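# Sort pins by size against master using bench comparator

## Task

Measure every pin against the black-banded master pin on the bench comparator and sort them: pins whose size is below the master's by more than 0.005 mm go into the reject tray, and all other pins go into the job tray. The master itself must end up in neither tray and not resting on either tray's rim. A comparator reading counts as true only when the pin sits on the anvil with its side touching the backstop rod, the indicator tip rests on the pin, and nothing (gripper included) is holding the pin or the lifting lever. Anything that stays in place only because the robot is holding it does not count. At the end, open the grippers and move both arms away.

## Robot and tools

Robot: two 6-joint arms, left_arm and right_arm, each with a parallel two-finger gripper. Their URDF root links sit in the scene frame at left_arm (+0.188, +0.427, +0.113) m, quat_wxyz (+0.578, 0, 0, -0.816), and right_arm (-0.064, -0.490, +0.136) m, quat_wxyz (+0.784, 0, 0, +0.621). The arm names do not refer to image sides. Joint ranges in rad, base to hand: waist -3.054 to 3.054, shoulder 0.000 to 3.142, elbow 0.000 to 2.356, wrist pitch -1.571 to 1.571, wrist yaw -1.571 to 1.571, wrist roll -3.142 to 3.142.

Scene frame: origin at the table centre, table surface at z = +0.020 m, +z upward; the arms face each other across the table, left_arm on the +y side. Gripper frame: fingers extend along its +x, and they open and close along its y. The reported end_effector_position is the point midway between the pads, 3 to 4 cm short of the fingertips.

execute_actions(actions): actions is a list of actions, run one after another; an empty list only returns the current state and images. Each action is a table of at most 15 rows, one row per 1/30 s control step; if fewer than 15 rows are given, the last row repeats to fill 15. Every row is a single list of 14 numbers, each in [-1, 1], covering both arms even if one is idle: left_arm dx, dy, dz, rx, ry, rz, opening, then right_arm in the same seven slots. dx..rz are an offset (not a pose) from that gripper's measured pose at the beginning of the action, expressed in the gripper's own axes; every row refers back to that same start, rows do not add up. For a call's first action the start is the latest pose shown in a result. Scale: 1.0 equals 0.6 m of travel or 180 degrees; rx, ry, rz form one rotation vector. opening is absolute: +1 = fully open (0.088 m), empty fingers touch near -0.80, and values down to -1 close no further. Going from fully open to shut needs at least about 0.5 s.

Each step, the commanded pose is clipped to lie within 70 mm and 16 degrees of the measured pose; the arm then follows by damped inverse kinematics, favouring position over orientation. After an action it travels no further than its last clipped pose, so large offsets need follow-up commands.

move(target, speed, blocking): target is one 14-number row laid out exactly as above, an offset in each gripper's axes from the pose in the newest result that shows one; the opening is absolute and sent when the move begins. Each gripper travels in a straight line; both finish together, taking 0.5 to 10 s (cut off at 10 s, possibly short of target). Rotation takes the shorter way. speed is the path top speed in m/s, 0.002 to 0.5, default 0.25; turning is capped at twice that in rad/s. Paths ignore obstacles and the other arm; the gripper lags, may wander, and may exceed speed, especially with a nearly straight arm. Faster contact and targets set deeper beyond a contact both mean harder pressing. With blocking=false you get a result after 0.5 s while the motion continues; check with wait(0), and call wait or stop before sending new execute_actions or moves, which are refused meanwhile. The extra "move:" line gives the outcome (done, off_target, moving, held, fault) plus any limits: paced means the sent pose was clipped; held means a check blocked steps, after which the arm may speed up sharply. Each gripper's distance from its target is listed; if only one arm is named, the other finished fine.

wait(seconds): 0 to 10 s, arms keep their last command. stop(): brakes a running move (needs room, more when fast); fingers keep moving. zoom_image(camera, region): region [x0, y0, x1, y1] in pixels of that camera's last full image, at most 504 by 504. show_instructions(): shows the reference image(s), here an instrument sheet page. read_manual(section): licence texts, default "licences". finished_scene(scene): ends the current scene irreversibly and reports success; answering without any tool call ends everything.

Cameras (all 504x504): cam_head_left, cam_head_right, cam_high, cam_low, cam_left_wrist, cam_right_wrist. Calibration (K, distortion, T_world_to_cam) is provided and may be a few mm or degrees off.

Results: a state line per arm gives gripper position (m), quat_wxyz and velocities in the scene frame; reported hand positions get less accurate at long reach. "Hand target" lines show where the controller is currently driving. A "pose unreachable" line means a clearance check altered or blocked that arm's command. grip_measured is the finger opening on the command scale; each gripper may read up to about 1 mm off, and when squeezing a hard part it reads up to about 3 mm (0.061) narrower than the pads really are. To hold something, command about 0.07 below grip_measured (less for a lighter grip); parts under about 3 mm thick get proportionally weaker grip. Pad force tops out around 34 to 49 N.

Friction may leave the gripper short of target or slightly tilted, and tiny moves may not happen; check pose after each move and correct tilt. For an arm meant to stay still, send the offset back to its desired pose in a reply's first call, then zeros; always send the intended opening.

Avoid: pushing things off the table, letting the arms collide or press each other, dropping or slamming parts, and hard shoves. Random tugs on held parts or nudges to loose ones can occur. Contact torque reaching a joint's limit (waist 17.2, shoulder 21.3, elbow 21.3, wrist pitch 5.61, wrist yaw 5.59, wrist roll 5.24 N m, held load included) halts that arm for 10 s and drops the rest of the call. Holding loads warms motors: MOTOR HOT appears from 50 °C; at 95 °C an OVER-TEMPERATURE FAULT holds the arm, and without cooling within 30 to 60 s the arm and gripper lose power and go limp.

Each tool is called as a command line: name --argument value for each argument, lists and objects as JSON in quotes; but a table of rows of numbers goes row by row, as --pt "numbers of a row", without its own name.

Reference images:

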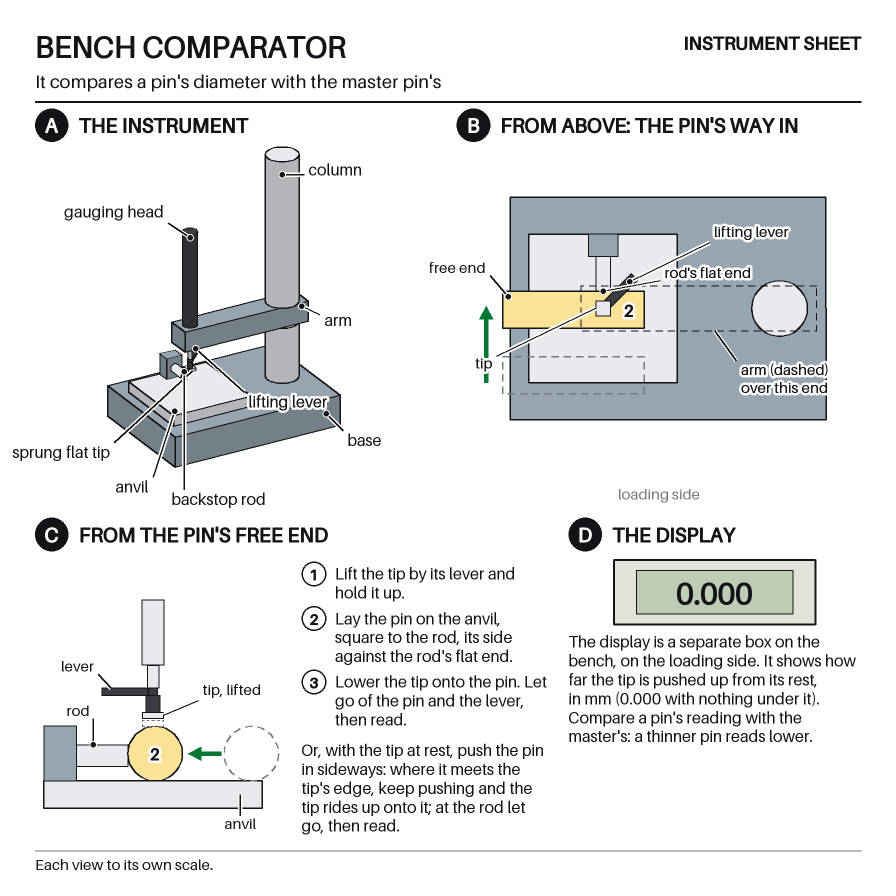

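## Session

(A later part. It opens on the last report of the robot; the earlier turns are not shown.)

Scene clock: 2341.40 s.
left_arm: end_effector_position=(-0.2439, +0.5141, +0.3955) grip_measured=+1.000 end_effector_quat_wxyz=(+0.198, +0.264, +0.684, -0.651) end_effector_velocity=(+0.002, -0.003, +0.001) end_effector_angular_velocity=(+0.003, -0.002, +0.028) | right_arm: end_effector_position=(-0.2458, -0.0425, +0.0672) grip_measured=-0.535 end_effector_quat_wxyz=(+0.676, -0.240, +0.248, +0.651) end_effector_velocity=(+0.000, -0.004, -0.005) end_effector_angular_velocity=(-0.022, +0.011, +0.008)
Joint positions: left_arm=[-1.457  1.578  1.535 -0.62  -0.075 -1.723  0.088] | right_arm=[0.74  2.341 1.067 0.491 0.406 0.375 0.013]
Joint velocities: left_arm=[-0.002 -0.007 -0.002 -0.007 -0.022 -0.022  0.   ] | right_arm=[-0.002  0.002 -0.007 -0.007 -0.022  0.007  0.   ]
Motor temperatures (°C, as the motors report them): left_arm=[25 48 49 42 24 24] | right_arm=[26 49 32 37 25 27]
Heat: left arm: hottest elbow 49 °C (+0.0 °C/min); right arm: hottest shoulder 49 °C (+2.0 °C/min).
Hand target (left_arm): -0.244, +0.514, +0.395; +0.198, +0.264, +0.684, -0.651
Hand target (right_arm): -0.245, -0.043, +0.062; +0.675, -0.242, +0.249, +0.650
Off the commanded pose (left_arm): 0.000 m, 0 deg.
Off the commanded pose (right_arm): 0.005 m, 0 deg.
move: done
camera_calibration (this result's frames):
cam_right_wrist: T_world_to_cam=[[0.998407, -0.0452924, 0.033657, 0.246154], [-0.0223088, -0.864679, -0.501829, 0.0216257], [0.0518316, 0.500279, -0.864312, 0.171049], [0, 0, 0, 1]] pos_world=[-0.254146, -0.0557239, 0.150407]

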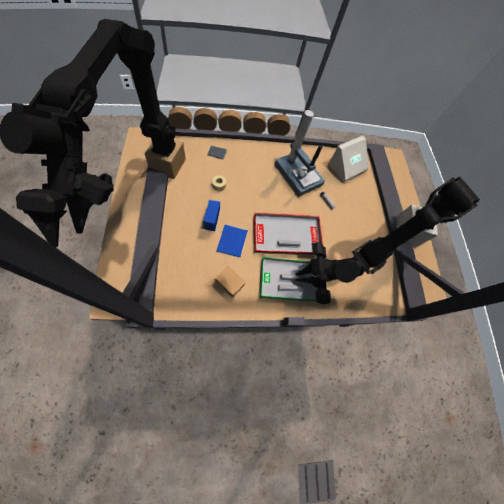

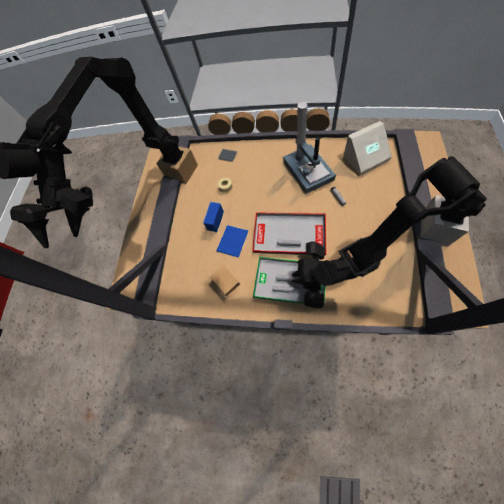

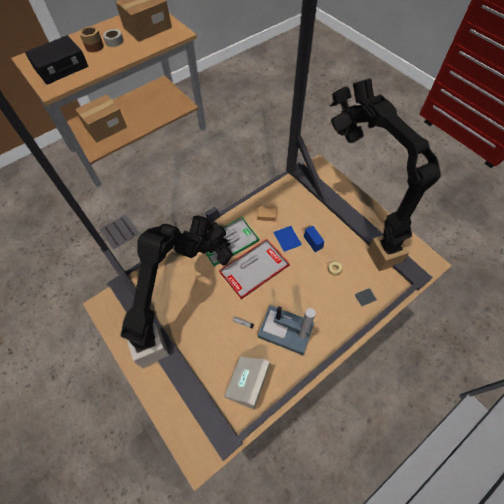

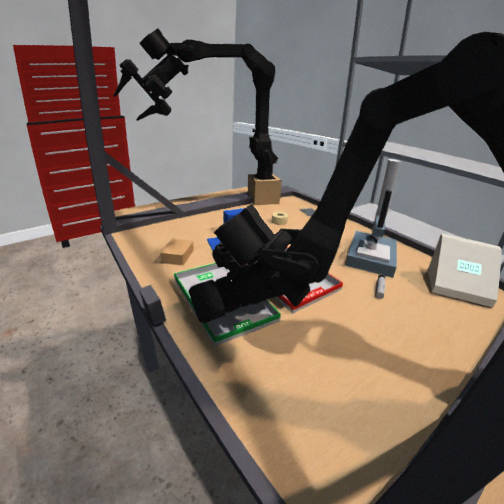

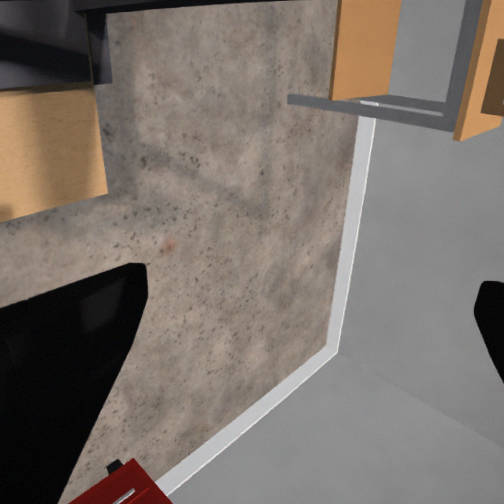

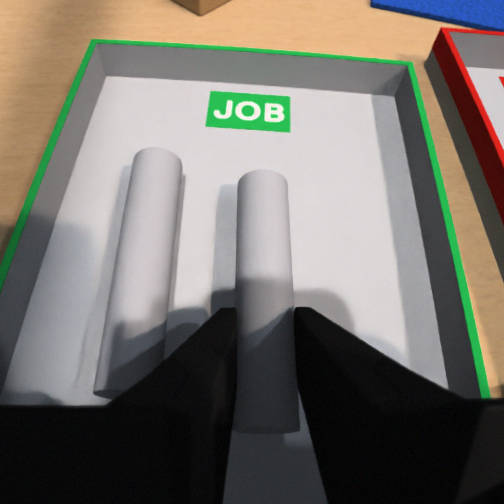

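execute_actions --actions '[[[0,0,0,0,0,0,1,0,0,0,0,0,0,-0.4]],[[0,0,0,0,0,0,1,0,0,0,0,0,0,-0.2]]]'

move --target '[0,0,0,0,0,0,1,-0.075,0,0.088,0,0,0,-0.2]' --speed 0.1

Scene clock: 2351.07 s.
left_arm: end_effector_position=(-0.2439, +0.5141, +0.3955) grip_measured=+1.000 end_effector_quat_wxyz=(+0.198, +0.264, +0.684, -0.651) end_effector_velocity=(+0.002, -0.003, -0.003) end_effector_angular_velocity=(-0.001, -0.012, +0.013) | right_arm: end_effector_position=(-0.2458, -0.0425, +0.0671) grip_measured=-0.205 end_effector_quat_wxyz=(+0.676, -0.240, +0.248, +0.651) end_effector_velocity=(-0.000, +0.000, +0.000) end_effector_angular_velocity=(-0.004, +0.009, -0.002)
Joint positions: left_arm=[-1.457  1.578  1.535 -0.62  -0.075 -1.723  0.088] | right_arm=[0.74  2.341 1.067 0.491 0.406 0.375 0.029]
Joint velocities: left_arm=[ 0.002 -0.002 -0.007 -0.007 -0.007 -0.007  0.   ] | right_arm=[-0.002 -0.002  0.002 -0.007 -0.007  0.007  0.001]
Motor temperatures (°C, as the motors report them): left_arm=[25 48 49 42 24 24] | right_arm=[26 50 32 38 25 27]
Heat: left arm: hottest elbow 49 °C (+0.0 °C/min); right arm: hottest shoulder 50 °C (+2.0 °C/min). Fold the right arm in close to its base before you think long.
Hand target (left_arm): -0.244, +0.514, +0.395; +0.198, +0.264, +0.684, -0.651
Hand target (right_arm): -0.246, -0.043, +0.067; +0.676, -0.240, +0.248, +0.651
Off the commanded pose (left_arm): 0.000 m, 0 deg.
Off the commanded pose (right_arm): 0.000 m, 0 deg.
MOTOR HOT: a motor of the right arm reached 50 °C. Now the hottest motor of the right arm, joint 2 (shoulder), reports 50 °C. The temperature limit of the motors' drives, at which the controller stops that arm, is 95 °C. To cool a motor, set the load down, stop pushing, or move to a pose that needs little force.
camera_calibration (this result's frames):
cam_right_wrist: T_world_to_cam=[[0.998407, -0.0452924, 0.033657, 0.246153], [-0.0223088, -0.864679, -0.501829, 0.0215581], [0.0518316, 0.500279, -0.864312, 0.17095], [0, 0, 0, 1]] pos_world=[-0.25414, -0.055733, 0.150288]

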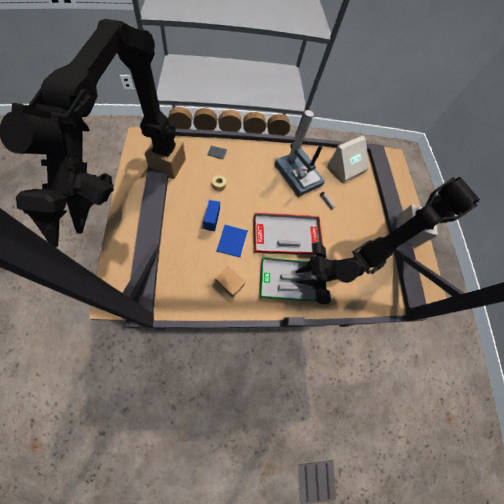

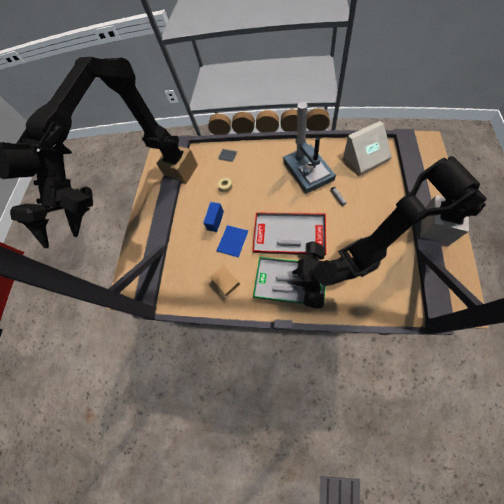

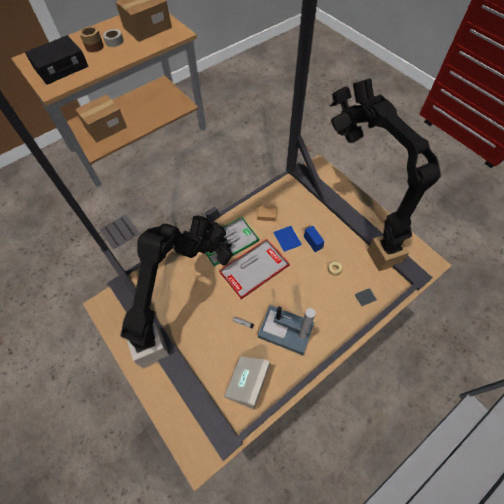

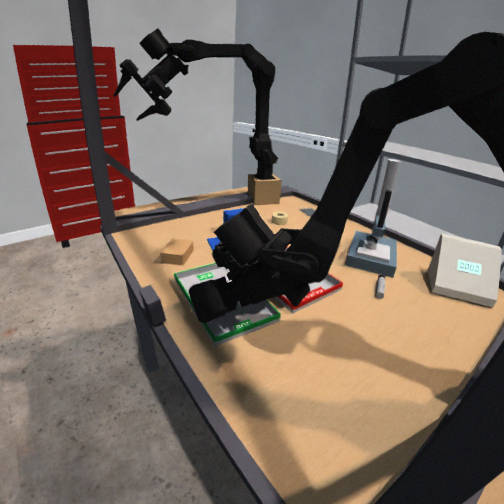

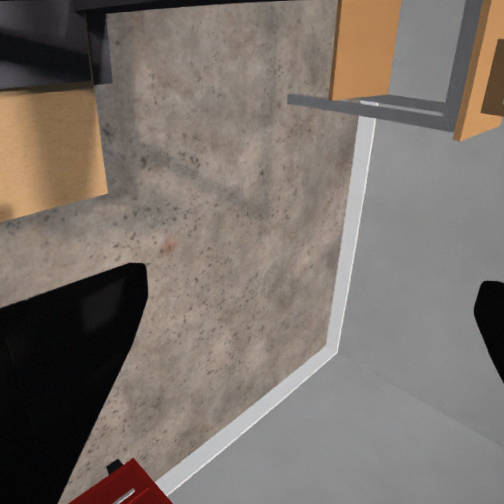

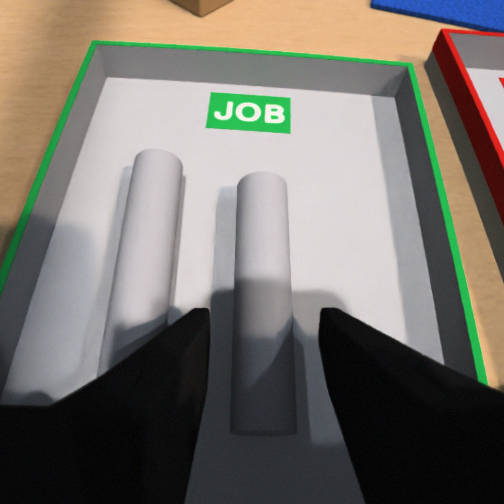

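Scene clock: 2352.17 s.
left_arm: end_effector_position=(-0.2439, +0.5141, +0.3955) grip_measured=+1.000 end_effector_quat_wxyz=(+0.198, +0.264, +0.684, -0.651) end_effector_velocity=(+0.001, -0.002, -0.005) end_effector_angular_velocity=(-0.011, -0.014, +0.019) | right_arm: end_effector_position=(-0.2437, -0.0463, +0.1247) grip_measured=-0.202 end_effector_quat_wxyz=(+0.675, -0.251, +0.251, +0.647) end_effector_velocity=(+0.003, -0.001, -0.000) end_effector_angular_velocity=(-0.004, -0.014, -0.003)
Joint positions: left_arm=[-1.457  1.578  1.535 -0.62  -0.075 -1.723  0.088] | right_arm=[0.74  2.146 1.067 0.271 0.406 0.375 0.029]
Joint velocities: left_arm=[-0.002  0.002 -0.007 -0.007 -0.022 -0.007  0.   ] | right_arm=[-0.002 -0.002 -0.002 -0.007  0.007 -0.007 -0.   ]
Motor temperatures (°C, as the motors report them): left_arm=[25 48 49 42 24 24] | right_arm=[26 50 32 38 25 27]
Heat: left arm: hottest elbow 49 °C (+0.0 °C/min); right arm: hottest shoulder 50 °C (+2.0 °C/min). Fold the right arm in close to its base before you think long.
Hand target (left_arm): -0.244, +0.514, +0.395; +0.198, +0.264, +0.684, -0.651
Hand target (right_arm): -0.246, -0.043, +0.136; +0.676, -0.240, +0.248, +0.651
Off the commanded pose (left_arm): 0.000 m, 0 deg.
Off the commanded pose (right_arm): 0.013 m, 1 deg.
MOTOR HOT: still on. Now the hottest motor of the right arm, joint 2 (shoulder), reports 50 °C; a drive's own limit is 95 °C.
move: off_target (right_arm)
camera_calibration (this result's frames):
cam_right_wrist: T_world_to_cam=[[0.997913, -0.0444069, 0.046887, 0.240203], [-0.0162691, -0.875506, -0.482934, 0.0458509], [0.0624955, 0.481163, -0.874401, 0.225496], [0, 0, 0, 1]] pos_world=[-0.253048, -0.0576907, 0.208054]

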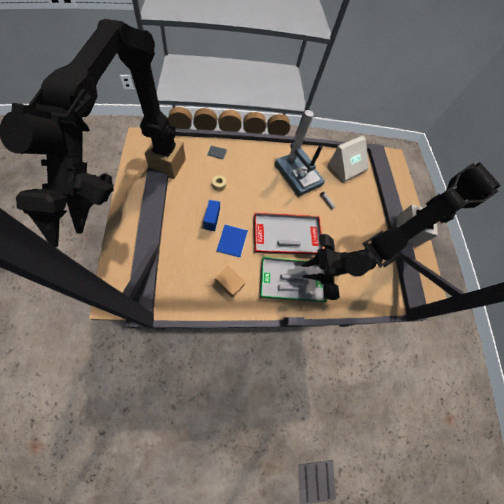

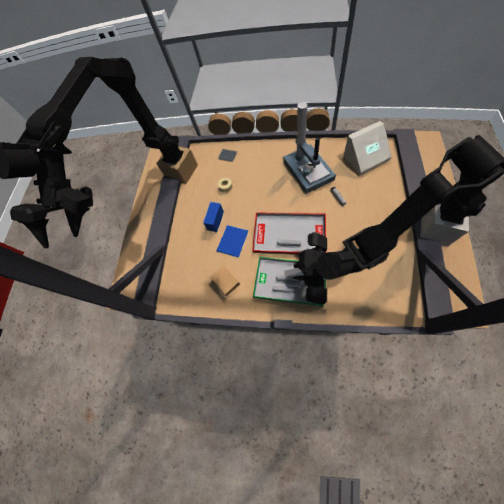

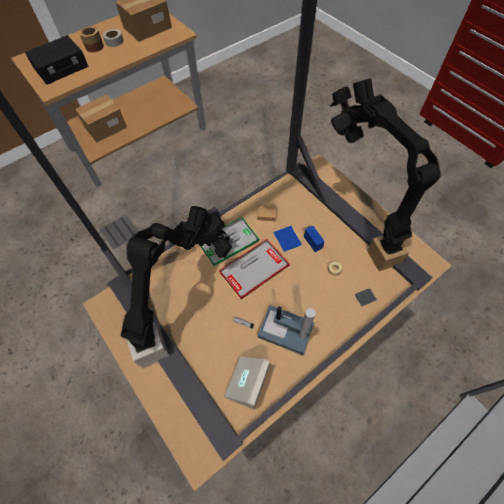

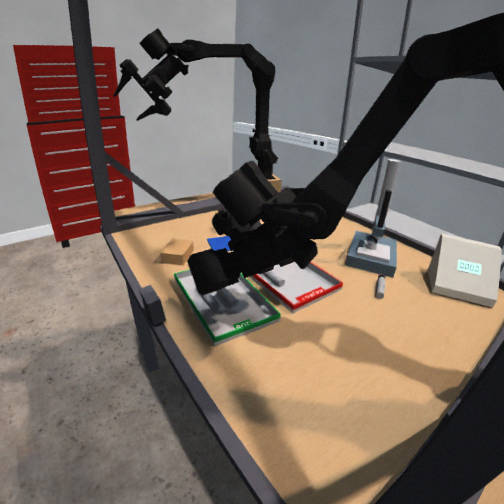

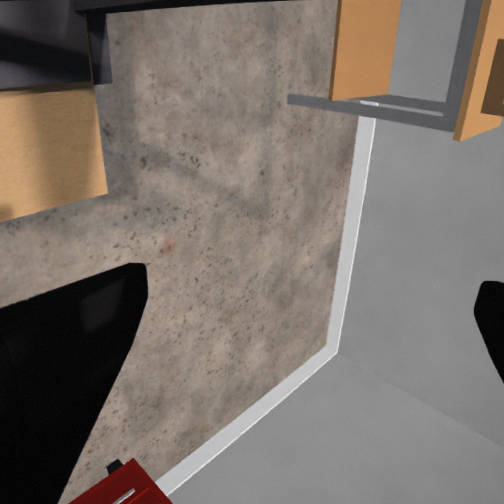

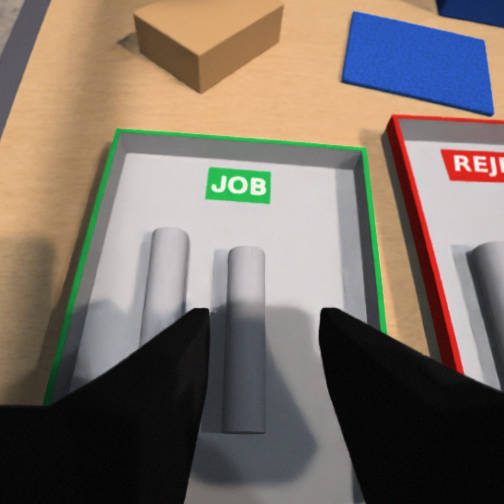

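move --target '[0,0,0,0,0,0,1,-0.307,-0.197,-0.12,0,0,0,0.6]' --speed 0.2

Scene clock: 2361.37 s.
left_arm: end_effector_position=(-0.2439, +0.5141, +0.3955) grip_measured=+1.000 end_effector_quat_wxyz=(+0.198, +0.264, +0.684, -0.651) end_effector_velocity=(+0.001, -0.003, -0.001) end_effector_angular_velocity=(-0.012, -0.005, +0.004) | right_arm: end_effector_position=(-0.1336, -0.2330, +0.1959) grip_measured=+0.598 end_effector_quat_wxyz=(+0.676, -0.248, +0.252, +0.646) end_effector_velocity=(+0.003, -0.006, -0.004) end_effector_angular_velocity=(-0.027, -0.013, +0.008)
Joint positions: left_arm=[-1.457  1.578  1.535 -0.62  -0.075 -1.723  0.088] | right_arm=[ 0.71   1.095  0.311 -0.012  0.388  0.355  0.068]
Joint velocities: left_arm=[ 0.002 -0.002 -0.002 -0.007 -0.007  0.007  0.   ] | right_arm=[-0.002 -0.017 -0.007 -0.037 -0.007 -0.007  0.   ]
Motor temperatures (°C, as the motors report them): left_arm=[25 48 49 42 24 24] | right_arm=[26 52 32 38 25 27]
Heat: left arm: hottest elbow 49 °C (+0.0 °C/min); right arm: hottest shoulder 52 °C (+4.1 °C/min). Fold the right arm in close to its base before you think long.
Hand target (left_arm): -0.244, +0.514, +0.395; +0.198, +0.264, +0.684, -0.651
Hand target (right_arm): -0.133, -0.236, +0.194; +0.675, -0.251, +0.251, +0.647
Off the commanded pose (left_arm): 0.000 m, 0 deg.
Off the commanded pose (right_arm): 0.003 m, 0 deg.
MOTOR HOT: still on. Now the hottest motor of the right arm, joint 2 (shoulder), reports 52 °C; a drive's own limit is 95 °C.
move: done
camera_calibration (this result's frames):
cam_right_wrist: T_world_to_cam=[[0.997841, -0.0486853, 0.0440828, 0.118329], [-0.0211646, -0.873755, -0.485906, -0.0810307], [0.062174, 0.483924, -0.872899, 0.370989], [0, 0, 0, 1]] pos_world=[-0.142854, -0.244571, 0.279246]

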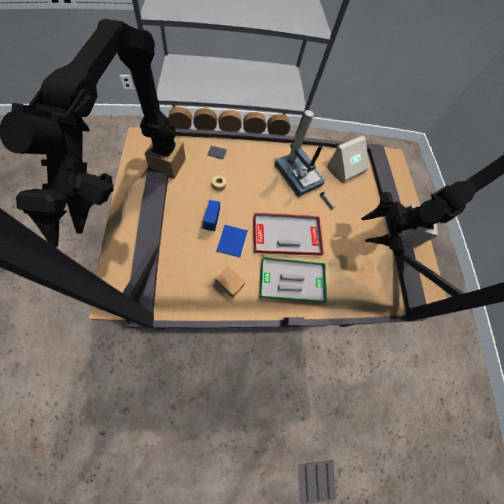

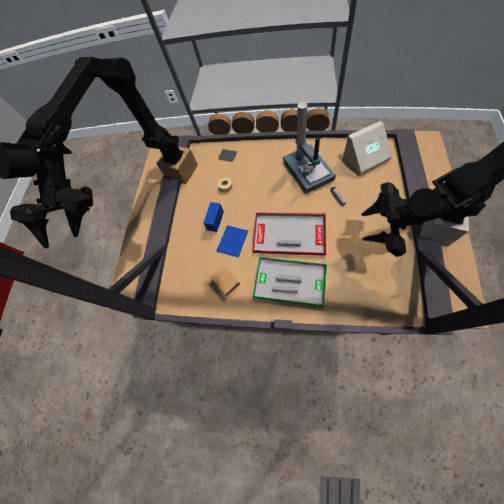

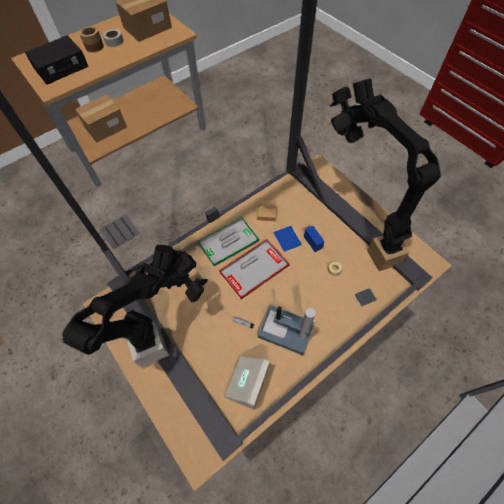

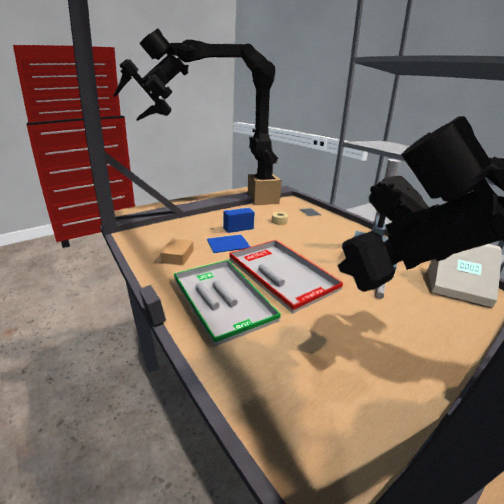

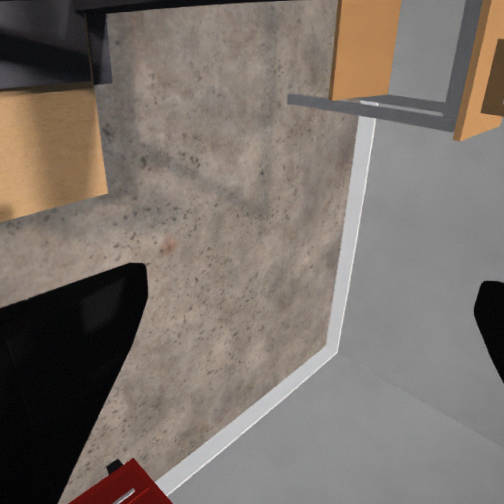

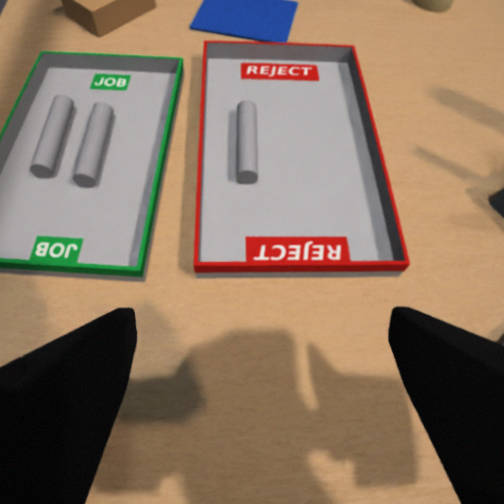

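execute_actions --actions '[]'

Scene clock: 2379.23 s.
left_arm: end_effector_position=(-0.2439, +0.5141, +0.3955) grip_measured=+1.000 end_effector_quat_wxyz=(+0.198, +0.264, +0.684, -0.651) end_effector_velocity=(+0.002, -0.000, -0.001) end_effector_angular_velocity=(-0.000, -0.007, +0.008) | right_arm: end_effector_position=(-0.1335, -0.2331, +0.1960) grip_measured=+0.598 end_effector_quat_wxyz=(+0.676, -0.249, +0.252, +0.646) end_effector_velocity=(+0.001, -0.003, -0.003) end_effector_angular_velocity=(-0.018, -0.009, +0.008)
Joint positions: left_arm=[-1.457  1.578  1.535 -0.62  -0.075 -1.723  0.088] | right_arm=[ 0.71   1.094  0.311 -0.014  0.388  0.355  0.068]
Joint velocities: left_arm=[-0.002 -0.002 -0.002 -0.007 -0.007 -0.007  0.   ] | right_arm=[-0.002 -0.007 -0.002 -0.022 -0.007 -0.007  0.   ]
Motor temperatures (°C, as the motors report them): left_arm=[25 48 49 42 24 24] | right_arm=[26 48 32 37 25 27]
Heat: left arm: hottest elbow 49 °C (+0.0 °C/min); right arm: hottest shoulder 48 °C (+0.0 °C/min). Fold the right arm in close to its base before you think long.
Hand target (left_arm): -0.244, +0.514, +0.395; +0.198, +0.264, +0.684, -0.651
Hand target (right_arm): -0.133, -0.236, +0.194; +0.675, -0.251, +0.251, +0.647
Off the commanded pose (left_arm): 0.000 m, 0 deg.
Off the commanded pose (right_arm): 0.003 m, 0 deg.
MOTOR HOT: still on. Now the hottest motor of the right arm, joint 2 (shoulder), reports 48 °C; a drive's own limit is 95 °C.
camera_calibration (this result's frames):
cam_right_wrist: T_world_to_cam=[[0.997833, -0.0486703, 0.0442748, 0.118181], [-0.0210791, -0.873919, -0.485614, -0.0812364], [0.0623275, 0.483628, -0.873051, 0.371135], [0, 0, 0, 1]] pos_world=[-0.14277, -0.244734, 0.279338]

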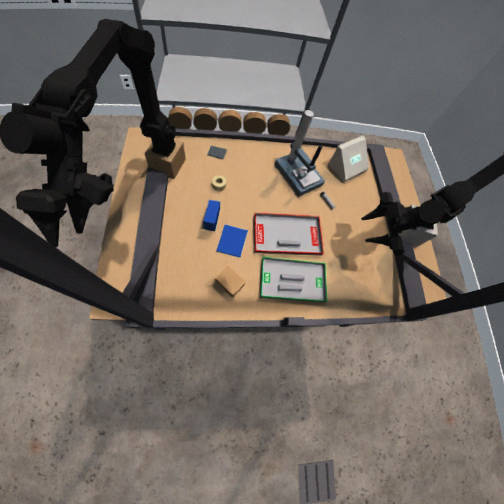

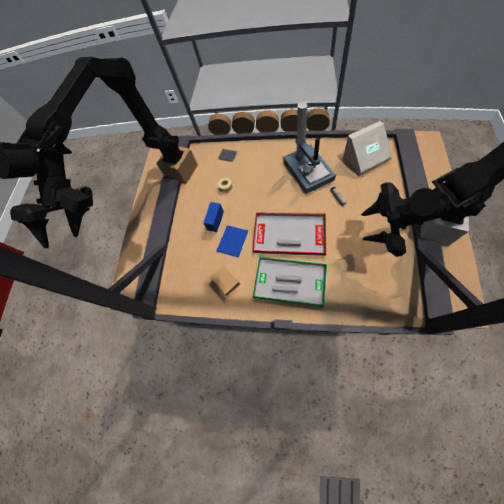

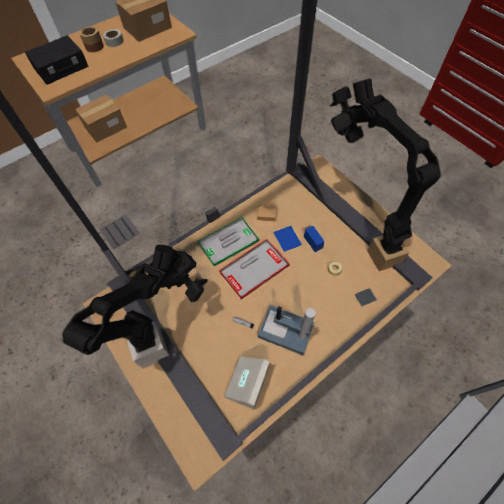

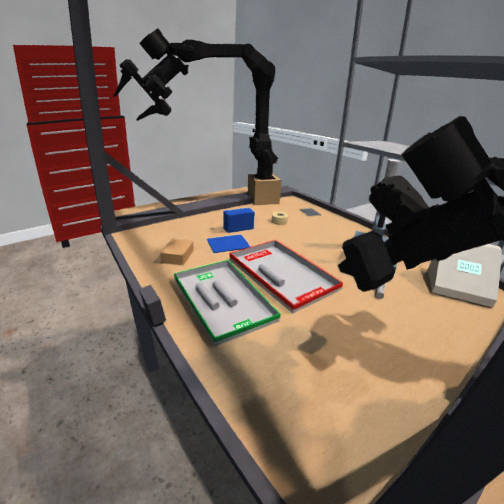

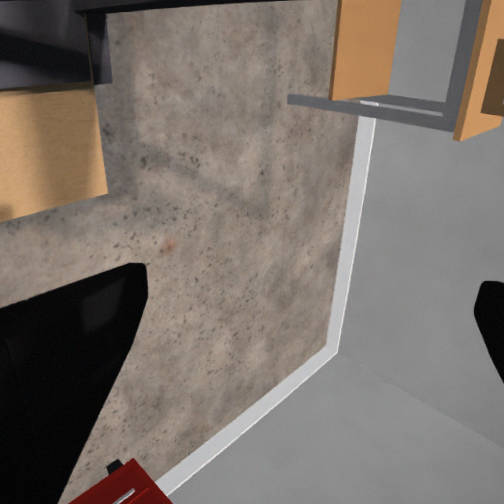

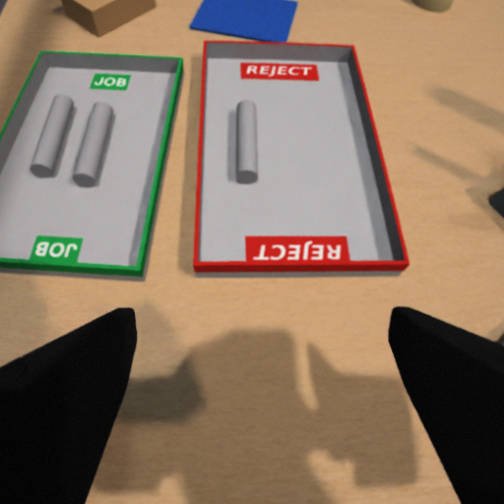

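finished_scene --scene 1

The scene is finished: the task was done.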